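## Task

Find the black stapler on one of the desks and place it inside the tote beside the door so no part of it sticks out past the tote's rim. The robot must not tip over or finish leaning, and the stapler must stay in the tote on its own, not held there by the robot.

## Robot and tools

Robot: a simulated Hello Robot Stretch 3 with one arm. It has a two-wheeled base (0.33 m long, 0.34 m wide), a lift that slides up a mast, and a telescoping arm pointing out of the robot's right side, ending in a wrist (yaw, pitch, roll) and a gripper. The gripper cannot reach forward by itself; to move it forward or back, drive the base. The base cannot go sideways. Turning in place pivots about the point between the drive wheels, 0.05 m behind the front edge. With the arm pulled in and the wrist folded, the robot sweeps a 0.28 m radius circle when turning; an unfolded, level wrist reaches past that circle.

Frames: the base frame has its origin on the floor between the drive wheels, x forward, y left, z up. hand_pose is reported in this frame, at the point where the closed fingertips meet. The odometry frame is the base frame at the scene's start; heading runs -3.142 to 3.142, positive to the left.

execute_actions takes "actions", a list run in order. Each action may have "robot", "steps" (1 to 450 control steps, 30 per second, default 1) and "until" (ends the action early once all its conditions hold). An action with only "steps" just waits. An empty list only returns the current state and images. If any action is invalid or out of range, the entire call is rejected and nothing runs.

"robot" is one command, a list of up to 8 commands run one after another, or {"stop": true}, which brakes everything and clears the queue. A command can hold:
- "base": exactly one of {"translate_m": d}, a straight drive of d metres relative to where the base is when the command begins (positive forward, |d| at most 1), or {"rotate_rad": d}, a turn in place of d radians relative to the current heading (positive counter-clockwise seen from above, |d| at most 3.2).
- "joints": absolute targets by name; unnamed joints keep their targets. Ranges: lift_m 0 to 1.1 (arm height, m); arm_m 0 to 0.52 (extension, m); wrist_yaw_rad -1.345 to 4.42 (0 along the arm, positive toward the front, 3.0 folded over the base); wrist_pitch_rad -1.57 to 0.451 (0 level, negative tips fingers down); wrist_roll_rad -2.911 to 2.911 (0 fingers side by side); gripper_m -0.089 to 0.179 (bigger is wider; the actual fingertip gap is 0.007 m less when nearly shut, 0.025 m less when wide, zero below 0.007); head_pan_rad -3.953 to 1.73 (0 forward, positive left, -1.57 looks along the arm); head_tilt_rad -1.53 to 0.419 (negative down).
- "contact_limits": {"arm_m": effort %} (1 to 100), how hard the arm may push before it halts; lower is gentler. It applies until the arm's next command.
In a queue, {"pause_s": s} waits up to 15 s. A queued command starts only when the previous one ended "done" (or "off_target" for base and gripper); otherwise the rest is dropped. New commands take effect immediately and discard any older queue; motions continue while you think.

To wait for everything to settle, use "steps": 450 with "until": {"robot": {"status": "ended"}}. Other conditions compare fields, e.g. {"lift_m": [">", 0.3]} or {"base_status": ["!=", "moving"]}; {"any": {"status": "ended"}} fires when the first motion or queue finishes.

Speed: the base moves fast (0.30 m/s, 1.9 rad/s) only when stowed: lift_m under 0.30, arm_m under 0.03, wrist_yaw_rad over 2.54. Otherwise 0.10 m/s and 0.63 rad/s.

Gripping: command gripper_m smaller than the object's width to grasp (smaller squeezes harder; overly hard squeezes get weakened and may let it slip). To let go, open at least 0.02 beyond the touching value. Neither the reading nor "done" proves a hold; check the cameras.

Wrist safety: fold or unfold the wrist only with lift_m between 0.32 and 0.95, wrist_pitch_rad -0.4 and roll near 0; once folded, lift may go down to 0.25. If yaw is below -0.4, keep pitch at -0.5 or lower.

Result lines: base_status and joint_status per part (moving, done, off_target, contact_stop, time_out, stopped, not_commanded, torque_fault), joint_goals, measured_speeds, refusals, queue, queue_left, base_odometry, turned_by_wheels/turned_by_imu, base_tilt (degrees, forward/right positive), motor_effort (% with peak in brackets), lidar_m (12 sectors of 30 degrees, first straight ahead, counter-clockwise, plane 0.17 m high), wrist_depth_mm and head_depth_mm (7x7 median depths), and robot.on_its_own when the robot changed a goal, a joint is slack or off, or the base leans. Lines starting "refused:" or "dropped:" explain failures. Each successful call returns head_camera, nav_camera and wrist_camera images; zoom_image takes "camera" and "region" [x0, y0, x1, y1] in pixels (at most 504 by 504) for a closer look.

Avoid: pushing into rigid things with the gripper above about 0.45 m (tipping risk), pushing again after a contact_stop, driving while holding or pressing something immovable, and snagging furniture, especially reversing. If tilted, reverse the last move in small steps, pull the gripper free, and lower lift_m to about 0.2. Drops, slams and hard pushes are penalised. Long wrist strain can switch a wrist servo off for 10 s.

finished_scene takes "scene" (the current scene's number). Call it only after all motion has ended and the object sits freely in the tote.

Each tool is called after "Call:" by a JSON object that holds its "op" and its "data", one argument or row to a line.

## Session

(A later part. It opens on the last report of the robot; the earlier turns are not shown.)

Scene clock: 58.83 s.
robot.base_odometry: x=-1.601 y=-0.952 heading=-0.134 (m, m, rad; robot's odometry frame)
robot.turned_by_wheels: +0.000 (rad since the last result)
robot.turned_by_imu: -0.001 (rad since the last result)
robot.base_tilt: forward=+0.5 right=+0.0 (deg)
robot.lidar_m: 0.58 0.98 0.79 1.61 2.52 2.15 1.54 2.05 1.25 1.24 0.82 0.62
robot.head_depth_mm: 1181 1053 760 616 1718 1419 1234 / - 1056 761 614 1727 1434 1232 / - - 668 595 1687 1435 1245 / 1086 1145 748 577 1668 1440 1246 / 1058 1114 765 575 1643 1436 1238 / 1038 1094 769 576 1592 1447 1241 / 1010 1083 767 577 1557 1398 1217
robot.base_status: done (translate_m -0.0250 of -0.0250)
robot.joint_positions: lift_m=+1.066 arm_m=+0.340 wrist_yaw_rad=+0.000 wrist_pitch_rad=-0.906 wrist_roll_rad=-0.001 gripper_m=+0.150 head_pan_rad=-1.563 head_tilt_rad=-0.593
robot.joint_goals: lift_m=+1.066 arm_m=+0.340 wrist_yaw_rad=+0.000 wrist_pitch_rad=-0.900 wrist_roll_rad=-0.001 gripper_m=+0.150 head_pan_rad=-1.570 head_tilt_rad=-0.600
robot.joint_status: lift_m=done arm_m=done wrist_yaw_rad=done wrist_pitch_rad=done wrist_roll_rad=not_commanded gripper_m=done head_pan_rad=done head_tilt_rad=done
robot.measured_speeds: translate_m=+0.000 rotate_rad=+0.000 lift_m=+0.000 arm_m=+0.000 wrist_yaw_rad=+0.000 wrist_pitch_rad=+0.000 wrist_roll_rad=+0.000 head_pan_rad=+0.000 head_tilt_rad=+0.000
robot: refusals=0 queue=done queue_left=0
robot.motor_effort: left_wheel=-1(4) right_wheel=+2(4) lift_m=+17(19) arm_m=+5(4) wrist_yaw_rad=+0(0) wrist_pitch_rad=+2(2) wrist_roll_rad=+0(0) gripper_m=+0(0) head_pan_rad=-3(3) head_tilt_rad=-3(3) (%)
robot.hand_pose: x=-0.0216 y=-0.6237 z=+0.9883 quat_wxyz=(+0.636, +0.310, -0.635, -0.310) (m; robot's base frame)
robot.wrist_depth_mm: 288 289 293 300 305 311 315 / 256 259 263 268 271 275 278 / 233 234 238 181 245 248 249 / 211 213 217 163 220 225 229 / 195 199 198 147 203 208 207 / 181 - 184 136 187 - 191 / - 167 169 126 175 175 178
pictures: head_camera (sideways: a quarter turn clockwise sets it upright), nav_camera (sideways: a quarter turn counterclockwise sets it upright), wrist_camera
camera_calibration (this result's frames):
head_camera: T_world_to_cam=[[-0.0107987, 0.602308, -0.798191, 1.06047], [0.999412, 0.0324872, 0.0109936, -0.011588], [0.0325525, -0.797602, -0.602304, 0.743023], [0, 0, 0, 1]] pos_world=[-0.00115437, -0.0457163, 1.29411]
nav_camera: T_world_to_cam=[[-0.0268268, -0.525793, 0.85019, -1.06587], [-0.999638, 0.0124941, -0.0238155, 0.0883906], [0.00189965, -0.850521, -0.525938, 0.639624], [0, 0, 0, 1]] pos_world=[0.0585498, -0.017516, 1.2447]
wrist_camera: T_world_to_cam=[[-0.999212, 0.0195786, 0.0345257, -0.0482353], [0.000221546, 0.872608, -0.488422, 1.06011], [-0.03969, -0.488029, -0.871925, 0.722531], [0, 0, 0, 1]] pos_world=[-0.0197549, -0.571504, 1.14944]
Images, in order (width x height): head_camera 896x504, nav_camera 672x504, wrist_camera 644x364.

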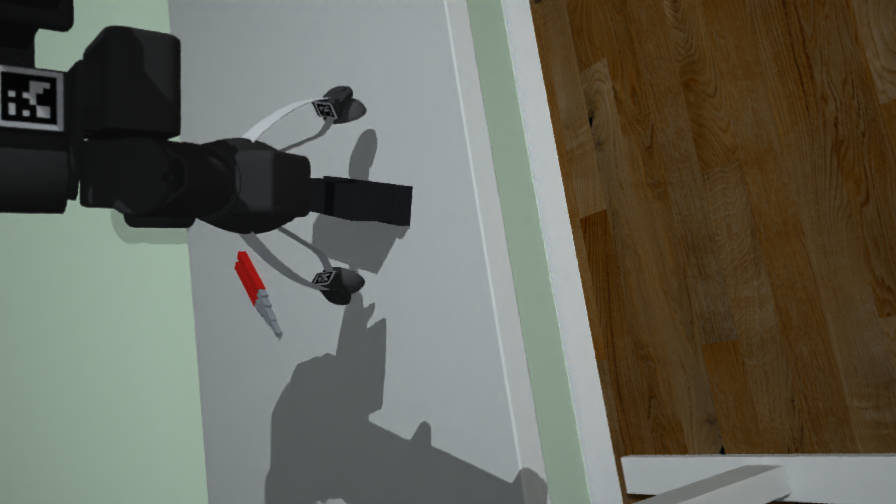

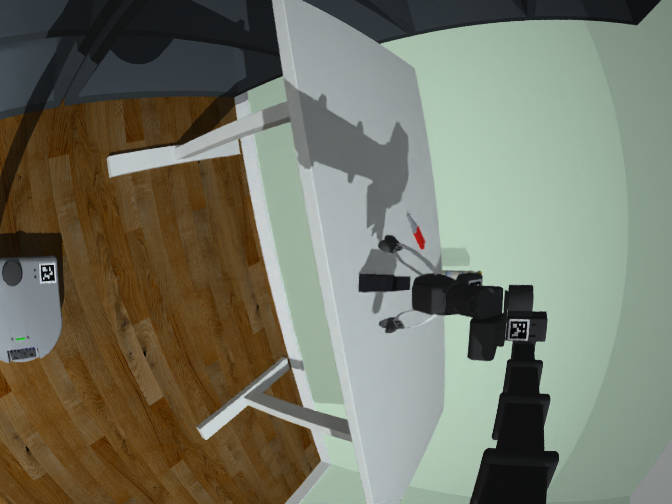

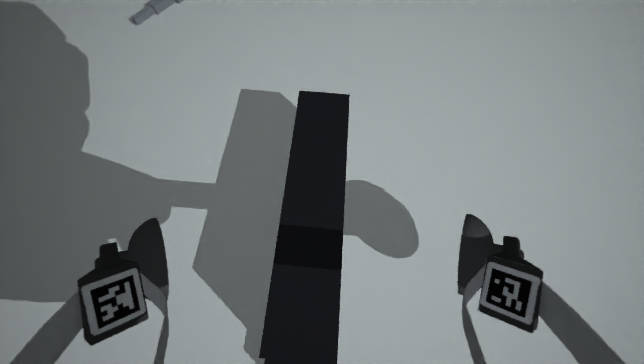

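Call:
{"op": "execute_actions", "data": {
  "actions": [
    {"robot":[{"joints":{"arm_m":0.352,"lift_m":1.061}},{"joints":{"gripper_m":-0.03}},{"joints":{"lift_m":1.09}},{"joints":{"arm_m":0}},{"base":{"rotate_rad":1.86},"joints":{"lift_m":0.8,"head_pan_rad":-0.4,"head_tilt_rad":-0.8}},{"base":{"translate_m":0.3},"joints":{"lift_m":0.5,"wrist_pitch_rad":-0.4,"wrist_yaw_rad":2.65}}],"steps":450,"until":{"robot":{"status":"ended"}}},
    {"steps":300,"until":{"robot":{"status":"ended"}}}
  ]
}}

Scene clock: 74.70 s.
robot.base_odometry: x=-1.647 y=-0.656 heading=+1.726 (m, m, rad; robot's odometry frame)
robot.turned_by_wheels: +1.860 (rad since the last result)
robot.turned_by_imu: +1.820 (rad since the last result)
robot.base_tilt: forward=+0.6 right=-0.1 (deg)
robot.lidar_m: 2.22 2.31 1.52 1.48 2.12 1.46 1.11 0.76 0.78 0.98 0.60 1.33
robot.head_depth_mm: 812 1423 1202 1027 1385 1223 1139 / 1210 1414 1210 1563 1414 1283 1141 / 1212 1359 1563 1636 1464 1280 1139 / 2089 2338 1994 1713 1468 1286 1150 / 2063 2328 2045 1707 1485 1281 1155 / 2016 2236 2066 1726 1479 1300 1146 / 1922 2177 2052 1731 1471 1299 1161
robot.base_status: done (translate_m +0.3000 of +0.3000)
robot.joint_positions: lift_m=+0.500 arm_m=+0.000 wrist_yaw_rad=+2.648 wrist_pitch_rad=-0.446 wrist_roll_rad=-0.001 gripper_m=-0.023 head_pan_rad=-0.407 head_tilt_rad=-0.790
robot.joint_goals: lift_m=+0.500 arm_m=+0.000 wrist_yaw_rad=+2.650 wrist_pitch_rad=-0.400 wrist_roll_rad=-0.001 gripper_m=-0.024 head_pan_rad=-0.400 head_tilt_rad=-0.800
robot.joint_status: lift_m=done arm_m=done wrist_yaw_rad=done wrist_pitch_rad=done wrist_roll_rad=not_commanded gripper_m=done head_pan_rad=done head_tilt_rad=done
robot.measured_speeds: translate_m=+0.000 rotate_rad=+0.000 lift_m=+0.000 arm_m=+0.000 wrist_yaw_rad=+0.000 wrist_pitch_rad=+0.000 wrist_roll_rad=+0.000 head_pan_rad=+0.000 head_tilt_rad=+0.000
robot: refusals=0 queue=done queue_left=0
robot.on_its_own: gripper_m is held at -0.024, not at your -0.030, by its stall guard, which is not easing now
robot.motor_effort: left_wheel=-1(5) right_wheel=+2(7) lift_m=+18(23) arm_m=-8(8) wrist_yaw_rad=+2(5) wrist_pitch_rad=+20(21) wrist_roll_rad=+1(0) gripper_m=-21(98) head_pan_rad=+2(29) head_tilt_rad=-4(21) (%)
robot.hand_pose: x=+0.0833 y=+0.0491 z=+0.5066 quat_wxyz=(+0.320, +0.706, -0.016, +0.631) (m; robot's base frame)
robot.wrist_depth_mm: - - - - - - - / - - - - - - - / - - - 167 - - - / - - - 152 - - - / 875 860 877 137 874 852 876 / - 713 738 128 745 732 744 / - 630 627 118 623 629 624
pictures: head_camera (sideways: a quarter turn clockwise sets it upright), nav_camera (sideways: a quarter turn counterclockwise sets it upright), wrist_camera
camera_calibration (this result's frames):
head_camera: T_world_to_cam=[[-0.688345, 0.289925, -0.664925, 0.890917], [0.37524, 0.926795, 0.0156505, -0.01384], [0.620787, -0.238734, -0.746746, 0.927309], [0, 0, 0, 1]] pos_world=[0.0427909, -0.0240927, 1.28507]
nav_camera: T_world_to_cam=[[0.61386, -0.298157, 0.730943, -0.914327], [-0.418008, -0.908236, -0.0194249, 0.079121], [0.66966, -0.293616, -0.682162, 0.838782], [0, 0, 0, 1]] pos_world=[0.0326431, 0.0455271, 1.24204]
wrist_camera: T_world_to_cam=[[0.864702, -0.501789, 0.0223086, -0.0634373], [-0.267524, -0.497689, -0.825068, 0.497807], [0.425113, 0.70747, -0.564593, 0.381861], [0, 0, 0, 1]] pos_world=[0.0256957, -0.0542342, 0.627736]
Images, in order (width x height): head_camera 896x504, nav_camera 672x504, wrist_camera 644x364.

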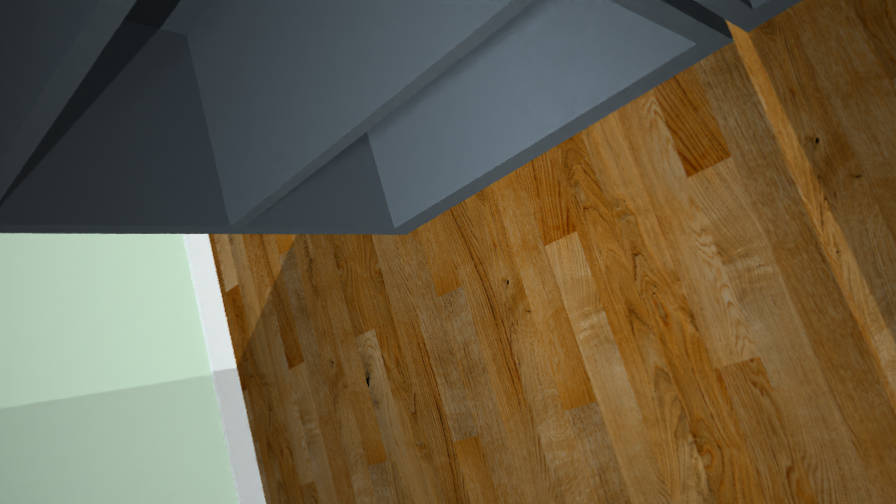

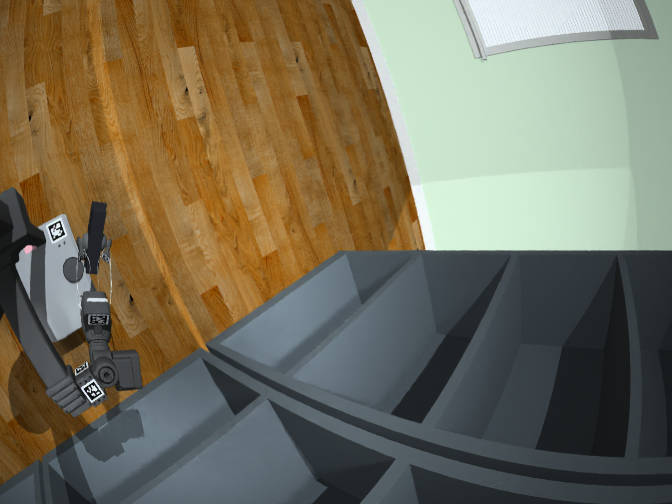

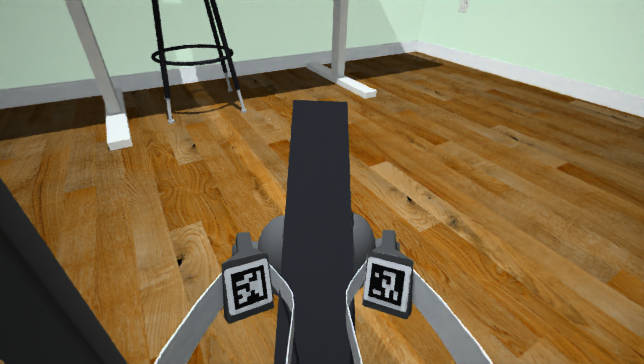

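Call:
{"op": "execute_actions", "data": {
  "actions": [
    {"robot":[{"joints":{"lift_m":0.285}},{"base":{"translate_m":1}}],"steps":450,"until":{"robot":{"translate_m":[">",0.6]}}},
    {"robot":[{"base":{"translate_m":1}},{"base":{"rotate_rad":-1.42},"joints":{"head_pan_rad":-0.15}},{"base":{"translate_m":1}}],"steps":450,"until":{"robot":{"status":"ended"}}}
  ]
}}

Scene clock: 92.03 s.
robot.base_odometry: x=-0.941 y=+1.227 heading=+0.306 (m, m, rad; robot's odometry frame)
robot.turned_by_wheels: -1.420 (rad since the last result)
robot.turned_by_imu: -1.387 (rad since the last result)
robot.base_tilt: forward=+0.5 right=-0.1 (deg)
robot.lidar_m: 1.10 0.58 0.47 0.47 0.52 0.81 2.66 0.61 0.50 0.49 2.14 1.74
robot.head_depth_mm: 1530 1743 1939 1719 1461 1283 1146 / 1535 1758 1953 1701 1467 1284 1146 / 1540 1768 1953 1697 1464 1291 1145 / 1535 1777 1969 1683 1466 1288 1150 / 1551 1766 1987 1706 1482 1289 1149 / 1573 1724 1882 1700 1480 1293 1152 / 1236 1272 1286 1295 1306 1250 1155
robot.base_status: done (translate_m +1.0000 of +1.0000)
robot.joint_positions: lift_m=+0.285 arm_m=+0.000 wrist_yaw_rad=+2.649 wrist_pitch_rad=-0.446 wrist_roll_rad=-0.001 gripper_m=-0.023 head_pan_rad=-0.157 head_tilt_rad=-0.791
robot.joint_goals: lift_m=+0.285 arm_m=+0.000 wrist_yaw_rad=+2.650 wrist_pitch_rad=-0.400 wrist_roll_rad=-0.001 gripper_m=-0.024 head_pan_rad=-0.150 head_tilt_rad=-0.800
robot.joint_status: lift_m=done arm_m=done wrist_yaw_rad=done wrist_pitch_rad=done wrist_roll_rad=not_commanded gripper_m=done head_pan_rad=done head_tilt_rad=done
robot.measured_speeds: translate_m=+0.000 rotate_rad=+0.000 lift_m=+0.000 arm_m=+0.000 wrist_yaw_rad=+0.000 wrist_pitch_rad=+0.000 wrist_roll_rad=+0.000 head_pan_rad=+0.000 head_tilt_rad=+0.000
robot: refusals=0 queue=done queue_left=0
robot.on_its_own: gripper_m is held at -0.024, not at your -0.030, by its stall guard, which is not easing now
robot.motor_effort: left_wheel=+3(9) right_wheel=-3(9) lift_m=+18(18) arm_m=-7(7) wrist_yaw_rad=+1(2) wrist_pitch_rad=+21(22) wrist_roll_rad=+0(0) gripper_m=-20(20) head_pan_rad=+1(17) head_tilt_rad=-4(4) (%)
robot.hand_pose: x=+0.0831 y=+0.0492 z=+0.2916 quat_wxyz=(+0.320, +0.706, -0.016, +0.631) (m; robot's base frame)
robot.wrist_depth_mm: 381 409 451 497 553 592 668 / 412 441 488 543 608 673 774 / 440 475 534 168 669 760 870 / 476 532 565 152 704 725 722 / 514 539 572 137 576 579 583 / - 468 - 128 492 478 492 / - - 412 118 413 416 418
pictures: head_camera (sideways: a quarter turn clockwise sets it upright), nav_camera (sideways: a quarter turn counterclockwise sets it upright), wrist_camera
camera_calibration (this result's frames):
head_camera: T_world_to_cam=[[-0.739345, 0.110669, -0.66417, 0.890245], [0.134232, 0.990826, 0.015673, -0.0123991], [0.659811, -0.0775654, -0.747417, 0.927943], [0, 0, 0, 1]] pos_world=[0.047595, -0.0142608, 1.28503]
nav_camera: T_world_to_cam=[[0.66928, -0.137088, 0.730254, -0.913767], [-0.180266, -0.983426, -0.0194003, 0.0776387], [0.720811, -0.118656, -0.6829, 0.83943], [0, 0, 0, 1]] pos_world=[0.0204912, 0.0506891, 1.24204]
wrist_camera: T_world_to_cam=[[0.865205, -0.500922, 0.0223042, -0.0585095], [-0.267016, -0.497935, -0.825084, 0.320384], [0.424409, 0.707911, -0.56457, 0.260517], [0, 0, 0, 1]] pos_world=[0.0256045, -0.0542014, 0.412729]
Images, in order (width x height): head_camera 896x504, nav_camera 672x504, wrist_camera 644x364.

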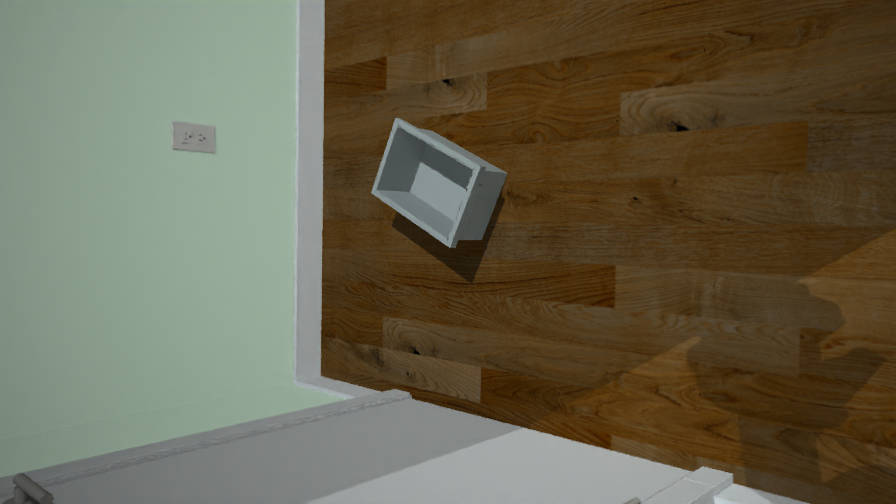

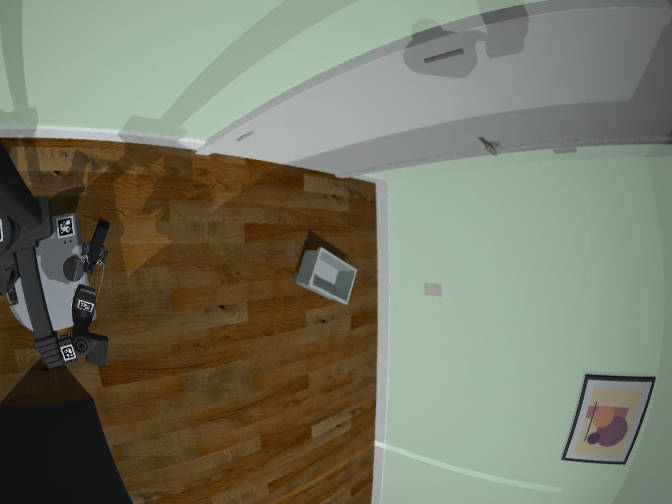

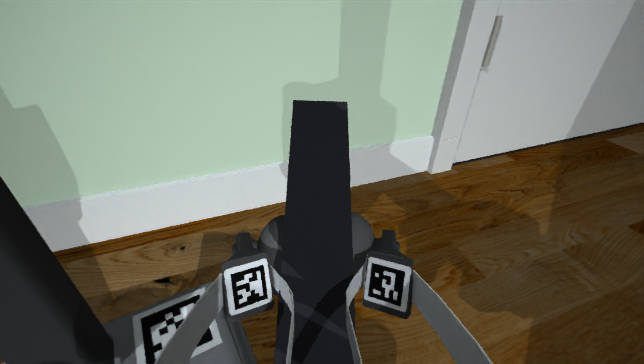

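Call:
{"op": "execute_actions", "data": {
  "actions": [
    {"robot":[{"base":{"translate_m":0.69}},{"joints":{"lift_m":0.33,"wrist_yaw_rad":1.5}},{"base":{"rotate_rad":1.0},"joints":{"arm_m":0.25,"wrist_pitch_rad":-0.9,"wrist_yaw_rad":0,"head_pan_rad":-1.57,"head_tilt_rad":-1.1}}],"steps":450,"until":{"robot":{"status":"ended"}}}
  ]
}}

Scene clock: 100.97 s.
robot.base_odometry: x=-0.283 y=+1.435 heading=+1.306 (m, m, rad; robot's odometry frame)
robot.turned_by_wheels: +1.000 (rad since the last result)
robot.turned_by_imu: +0.979 (rad since the last result)
robot.base_tilt: forward=+0.6 right=-0.1 (deg)
robot.lidar_m: 0.34 0.34 0.35 0.58 2.47 0.91 1.09 2.92 1.36 1.07 0.98 0.43
robot.head_depth_mm: 1345 1608 1513 1385 1284 1187 1115 / 1276 1579 1509 1406 1277 - - / 1229 1501 1529 - 1271 1223 - / 1174 1410 1544 1374 1268 1210 1112 / 1133 1342 1514 1407 1285 1192 1105 / 1090 1288 1484 1402 1288 1199 1110 / 1041 1232 1487 1400 1300 1183 1038
robot.base_status: done (rotate_rad +0.9999 of +1.0000)
robot.joint_positions: lift_m=+0.330 arm_m=+0.250 wrist_yaw_rad=+0.001 wrist_pitch_rad=-0.920 wrist_roll_rad=-0.001 gripper_m=-0.023 head_pan_rad=-1.563 head_tilt_rad=-1.087
robot.joint_goals: lift_m=+0.330 arm_m=+0.250 wrist_yaw_rad=+0.000 wrist_pitch_rad=-0.900 wrist_roll_rad=-0.001 gripper_m=-0.024 head_pan_rad=-1.570 head_tilt_rad=-1.100
robot.joint_status: lift_m=done arm_m=done wrist_yaw_rad=done wrist_pitch_rad=done wrist_roll_rad=not_commanded gripper_m=done head_pan_rad=done head_tilt_rad=done
robot.measured_speeds: translate_m=+0.000 rotate_rad=+0.000 lift_m=+0.000 arm_m=+0.000 wrist_yaw_rad=+0.000 wrist_pitch_rad=+0.000 wrist_roll_rad=+0.000 head_pan_rad=+0.000 head_tilt_rad=+0.000
robot: refusals=0 queue=done queue_left=0
robot.on_its_own: gripper_m is held at -0.024, not at your -0.030, by its stall guard, which is not easing now
robot.motor_effort: left_wheel=+0(9) right_wheel=+2(7) lift_m=+22(24) arm_m=+6(6) wrist_yaw_rad=-1(5) wrist_pitch_rad=+9(20) wrist_roll_rad=+0(1) gripper_m=-21(20) head_pan_rad=-3(29) head_tilt_rad=-6(24) (%)
robot.hand_pose: x=-0.0215 y=-0.5306 z=+0.2500 quat_wxyz=(+0.634, +0.314, -0.633, -0.314) (m; robot's base frame)
robot.wrist_depth_mm: 506 563 594 613 621 614 638 / 526 528 538 549 565 556 573 / 478 481 370 167 506 518 512 / 439 445 393 152 457 460 473 / 404 407 367 137 424 426 433 / 378 371 309 128 398 394 399 / 354 348 351 118 354 369 374
pictures: head_camera (sideways: a quarter turn clockwise sets it upright), nav_camera (sideways: a quarter turn counterclockwise sets it upright), wrist_camera
camera_calibration (this result's frames):
head_camera: T_world_to_cam=[[-0.0132, 0.9085, -0.417677, 0.5647], [0.999472, 0.0243932, 0.0214714, -0.0252187], [0.0296952, -0.417173, -0.908342, 1.14097], [0, 0, 0, 1]] pos_world=[-0.00122197, -0.0364315, 1.2728]
nav_camera: T_world_to_cam=[[-0.0241721, -0.865775, 0.499849, -0.609336], [-0.999708, 0.0212957, -0.0114589, 0.0722926], [-0.000723757, -0.499979, -0.866037, 1.08196], [0, 0, 0, 1]] pos_world=[0.0583256, 0.0118677, 1.24242]
wrist_camera: T_world_to_cam=[[-0.999224, 0.0184403, 0.0348054, -0.0251553], [-0.000347814, 0.879477, -0.475941, 0.61879], [-0.0393871, -0.475584, -0.878788, 0.132559], [0, 0, 0, 1]] pos_world=[-0.0196994, -0.480704, 0.411874]
Images, in order (width x height): head_camera 896x504, nav_camera 672x504, wrist_camera 644x364.

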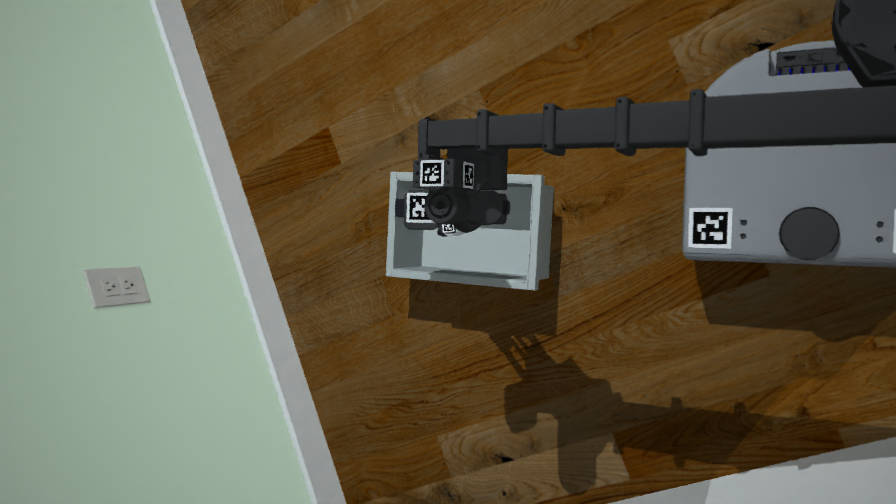

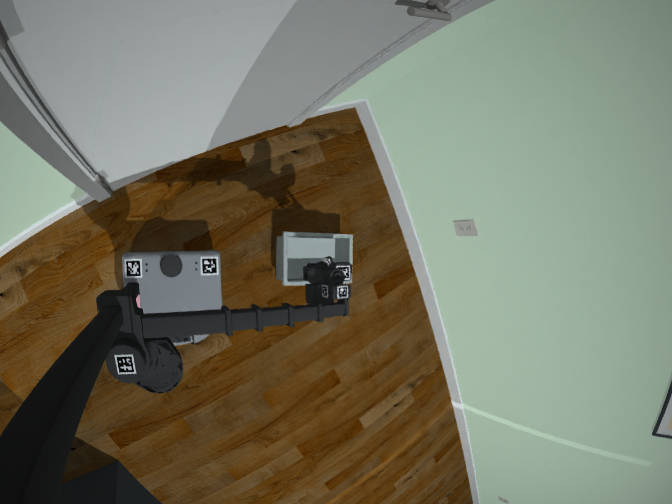

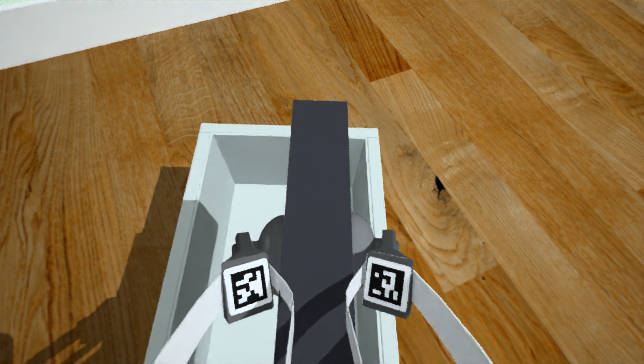

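Call:
{"op": "execute_actions", "data": {
  "actions": [
    {"robot":[{"base":{"translate_m":0.027},"joints":{"arm_m":0.29,"lift_m":0.28}},{"joints":{"lift_m":0.17}}],"steps":450,"until":{"robot":{"status":"ended"}}}
  ]
}}

Scene clock: 104.57 s.
robot.base_odometry: x=-0.276 y=+1.461 heading=+1.306 (m, m, rad; robot's odometry frame)
robot.turned_by_wheels: +0.000 (rad since the last result)
robot.turned_by_imu: -0.001 (rad since the last result)
robot.base_tilt: forward=+0.6 right=-0.1 (deg)
robot.lidar_m: 0.32 0.31 0.33 0.54 2.30 0.93 1.11 2.88 1.34 1.06 0.92 0.40
robot.head_depth_mm: 1337 1600 1518 1381 1272 1175 1123 / 1281 1558 1511 1385 1276 1202 - / 1209 1489 1517 1346 1258 - - / 1154 1406 1515 1381 1276 1205 1108 / 1115 1337 1515 1394 1283 1193 1110 / 1074 1285 1496 1416 1295 1188 1109 / 1030 1209 1465 1406 1291 1164 962
robot.base_status: done (translate_m +0.0270 of +0.0270)
robot.joint_positions: lift_m=+0.170 arm_m=+0.290 wrist_yaw_rad=+0.001 wrist_pitch_rad=-0.921 wrist_roll_rad=-0.001 gripper_m=-0.023 head_pan_rad=-1.563 head_tilt_rad=-1.087
robot.joint_goals: lift_m=+0.170 arm_m=+0.290 wrist_yaw_rad=+0.000 wrist_pitch_rad=-0.900 wrist_roll_rad=-0.001 gripper_m=-0.024 head_pan_rad=-1.570 head_tilt_rad=-1.100
robot.joint_status: lift_m=done arm_m=done wrist_yaw_rad=done wrist_pitch_rad=done wrist_roll_rad=not_commanded gripper_m=done head_pan_rad=done head_tilt_rad=done
robot.measured_speeds: translate_m=+0.000 rotate_rad=+0.000 lift_m=+0.000 arm_m=+0.000 wrist_yaw_rad=+0.000 wrist_pitch_rad=+0.000 wrist_roll_rad=+0.000 head_pan_rad=+0.000 head_tilt_rad=+0.000
robot: refusals=0 queue=done queue_left=0
robot.on_its_own: gripper_m is held at -0.024, not at your -0.030, by its stall guard, which is not easing now
robot.motor_effort: left_wheel=+0(2) right_wheel=+2(6) lift_m=+18(22) arm_m=+5(6) wrist_yaw_rad=-1(1) wrist_pitch_rad=+11(10) wrist_roll_rad=+1(0) gripper_m=-20(19) head_pan_rad=-3(3) head_tilt_rad=-6(6) (%)
robot.hand_pose: x=-0.0215 y=-0.5703 z=+0.0901 quat_wxyz=(+0.634, +0.315, -0.633, -0.314) (m; robot's base frame)
robot.wrist_depth_mm: 357 352 191 196 197 385 388 / 315 189 221 220 212 337 345 / 292 162 262 167 248 174 312 / 266 150 267 152 261 159 287 / 242 152 243 137 229 138 262 / 119 152 223 128 204 135 240 / 111 148 214 118 216 130 222
pictures: head_camera (sideways: a quarter turn clockwise sets it upright), nav_camera (sideways: a quarter turn counterclockwise sets it upright), wrist_camera
camera_calibration (this result's frames):
head_camera: T_world_to_cam=[[-0.0130284, 0.908502, -0.417677, 0.564699], [0.999476, 0.0242043, 0.0214714, -0.0252187], [0.0296164, -0.417179, -0.908342, 1.14097], [0, 0, 0, 1]] pos_world=[-0.00122885, -0.0364301, 1.2728]
nav_camera: T_world_to_cam=[[-0.0243357, -0.865771, 0.499849, -0.609335], [-0.999704, 0.0214846, -0.0114589, 0.0722925], [-0.000818227, -0.499979, -0.866037, 1.08196], [0, 0, 0, 1]] pos_world=[0.0583278, 0.0118579, 1.24242]
wrist_camera: T_world_to_cam=[[-0.999223, 0.0184196, 0.0348341, -0.0188753], [-0.000320535, 0.880189, -0.474623, 0.577848], [-0.039403, -0.474266, -0.8795, -0.0260593], [0, 0, 0, 1]] pos_world=[-0.0197022, -0.520627, 0.251998]
Images, in order (width x height): head_camera 896x504, nav_camera 672x504, wrist_camera 644x364.

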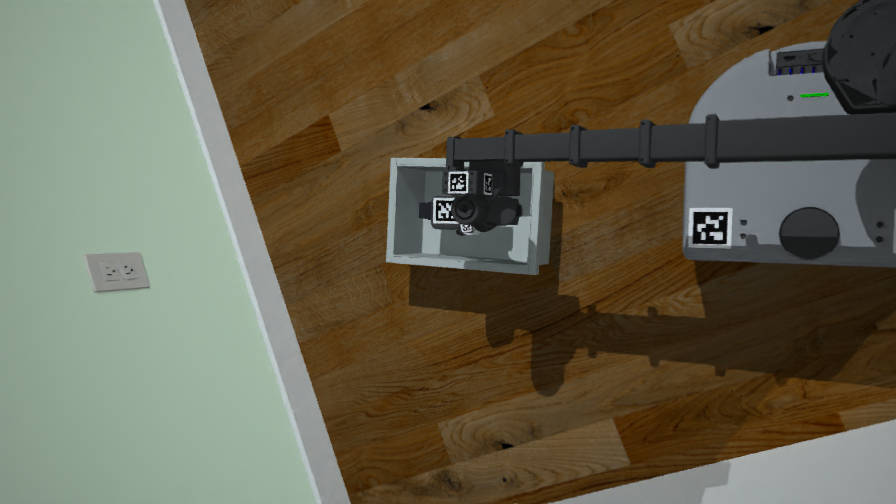

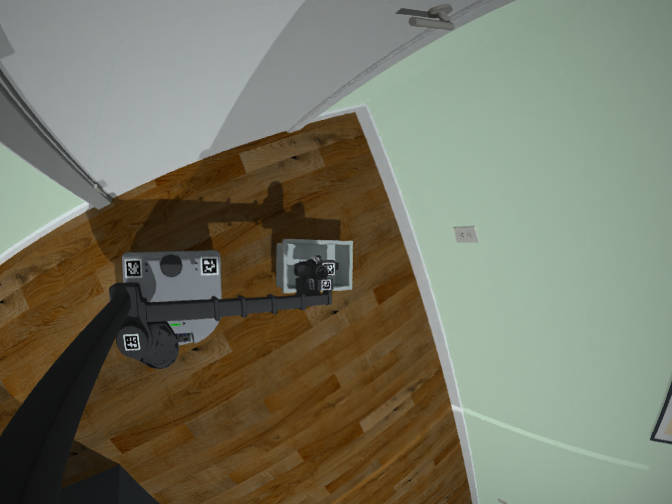

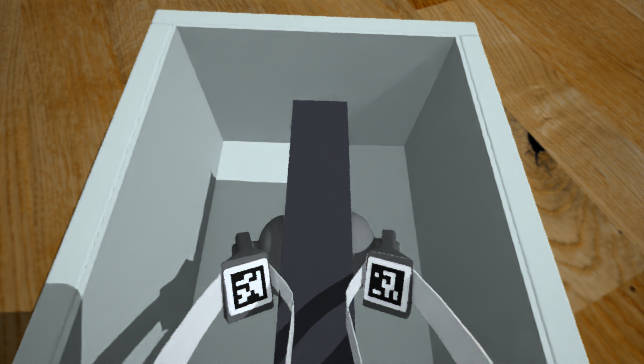

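Call:
{"op": "execute_actions", "data": {
  "actions": [
    {"robot":[{"joints":{"lift_m":0.121}},{"joints":{"gripper_m":0.075}},{"joints":{"lift_m":0.27}}],"steps":450,"until":{"robot":{"status":"ended"}}}
  ]
}}

Scene clock: 109.57 s.
robot.base_odometry: x=-0.276 y=+1.461 heading=+1.306 (m, m, rad; robot's odometry frame)
robot.turned_by_wheels: +0.000 (rad since the last result)
robot.turned_by_imu: -0.001 (rad since the last result)
robot.base_tilt: forward=+0.6 right=-0.1 (deg)
robot.lidar_m: 0.32 0.32 0.33 0.54 2.29 0.93 1.11 2.88 1.34 1.06 0.91 0.40
robot.head_depth_mm: 1336 1590 1513 1382 1280 1180 1125 / 1266 1562 1511 1395 1271 1216 - / 1213 1475 1525 1312 1269 - - / 1160 1415 1528 1372 1273 1214 1116 / 1110 1336 1514 1391 1281 1191 1117 / 1076 1270 1511 1396 1294 1194 1106 / 1031 1219 1468 1400 1302 1172 969
robot.base_status: done (translate_m +0.0270 of +0.0270)
robot.joint_positions: lift_m=+0.270 arm_m=+0.290 wrist_yaw_rad=+0.001 wrist_pitch_rad=-0.915 wrist_roll_rad=-0.001 gripper_m=+0.075 head_pan_rad=-1.563 head_tilt_rad=-1.087
robot.joint_goals: lift_m=+0.270 arm_m=+0.290 wrist_yaw_rad=+0.000 wrist_pitch_rad=-0.900 wrist_roll_rad=-0.001 gripper_m=+0.075 head_pan_rad=-1.570 head_tilt_rad=-1.100
robot.joint_status: lift_m=done arm_m=done wrist_yaw_rad=done wrist_pitch_rad=done wrist_roll_rad=not_commanded gripper_m=done head_pan_rad=done head_tilt_rad=done
robot.measured_speeds: translate_m=+0.000 rotate_rad=+0.000 lift_m=+0.000 arm_m=+0.000 wrist_yaw_rad=+0.000 wrist_pitch_rad=+0.000 wrist_roll_rad=+0.000 head_pan_rad=+0.000 head_tilt_rad=+0.000
robot: refusals=0 queue=done queue_left=0
robot.motor_effort: left_wheel=-1(1) right_wheel=+3(2) lift_m=+21(21) arm_m=+5(5) wrist_yaw_rad=-1(1) wrist_pitch_rad=+7(10) wrist_roll_rad=+0(1) gripper_m=+0(80) head_pan_rad=-3(3) head_tilt_rad=-6(6) (%)
robot.hand_pose: x=-0.0215 y=-0.5717 z=+0.1908 quat_wxyz=(+0.635, +0.313, -0.634, -0.312) (m; robot's base frame)
robot.wrist_depth_mm: 470 498 526 531 532 544 551 / 451 455 464 474 477 483 493 / 411 413 299 296 427 439 440 / 374 376 312 347 331 391 404 / 343 352 341 347 347 366 371 / 322 325 322 325 - 337 337 / 299 294 295 298 252 318 320
pictures: head_camera (sideways: a quarter turn clockwise sets it upright), nav_camera (sideways: a quarter turn counterclockwise sets it upright), wrist_camera
camera_calibration (this result's frames):
head_camera: T_world_to_cam=[[-0.0130285, 0.908502, -0.417677, 0.564699], [0.999476, 0.0242044, 0.0214714, -0.0252187], [0.0296164, -0.417179, -0.908342, 1.14097], [0, 0, 0, 1]] pos_world=[-0.00122884, -0.0364301, 1.2728]
nav_camera: T_world_to_cam=[[-0.0243356, -0.865771, 0.499849, -0.609335], [-0.999704, 0.0214845, -0.0114589, 0.0722925], [-0.000818167, -0.499979, -0.866037, 1.08196], [0, 0, 0, 1]] pos_world=[0.0583278, 0.0118579, 1.24242]
wrist_camera: T_world_to_cam=[[-0.999223, 0.0186497, 0.0347094, -0.0222015], [-0.000314985, 0.877085, -0.480335, 0.626213], [-0.0394012, -0.479973, -0.876398, 0.0579865], [0, 0, 0, 1]] pos_world=[-0.0197023, -0.520996, 0.352382]
Images, in order (width x height): head_camera 896x504, nav_camera 672x504, wrist_camera 644x364.

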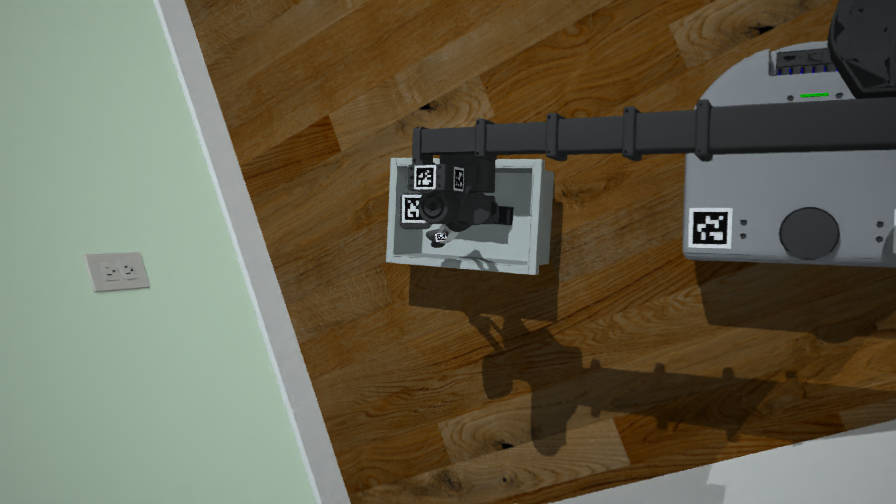

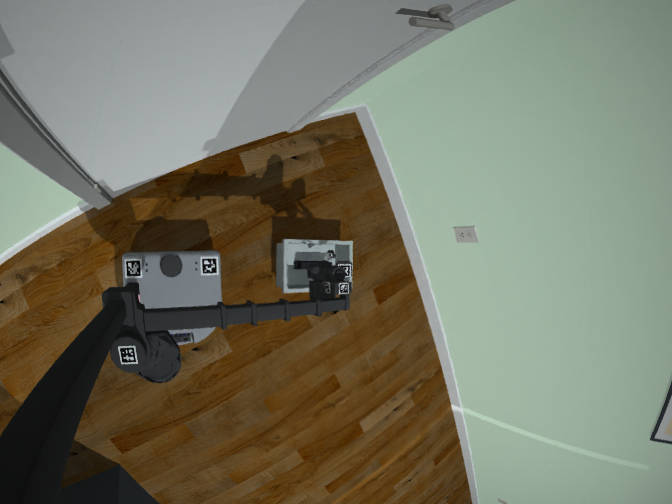

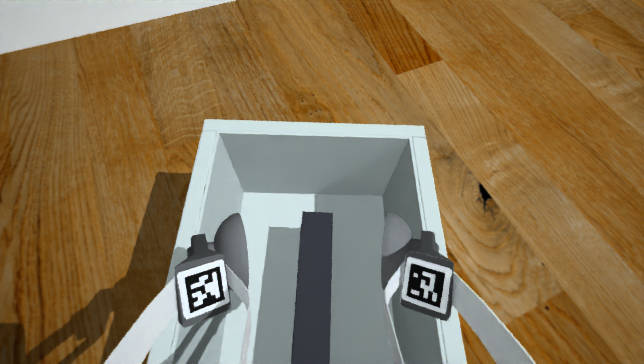

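Call:
{"op": "finished_scene", "data": {
  "scene": 1
}}

The scene is finished: the task was done.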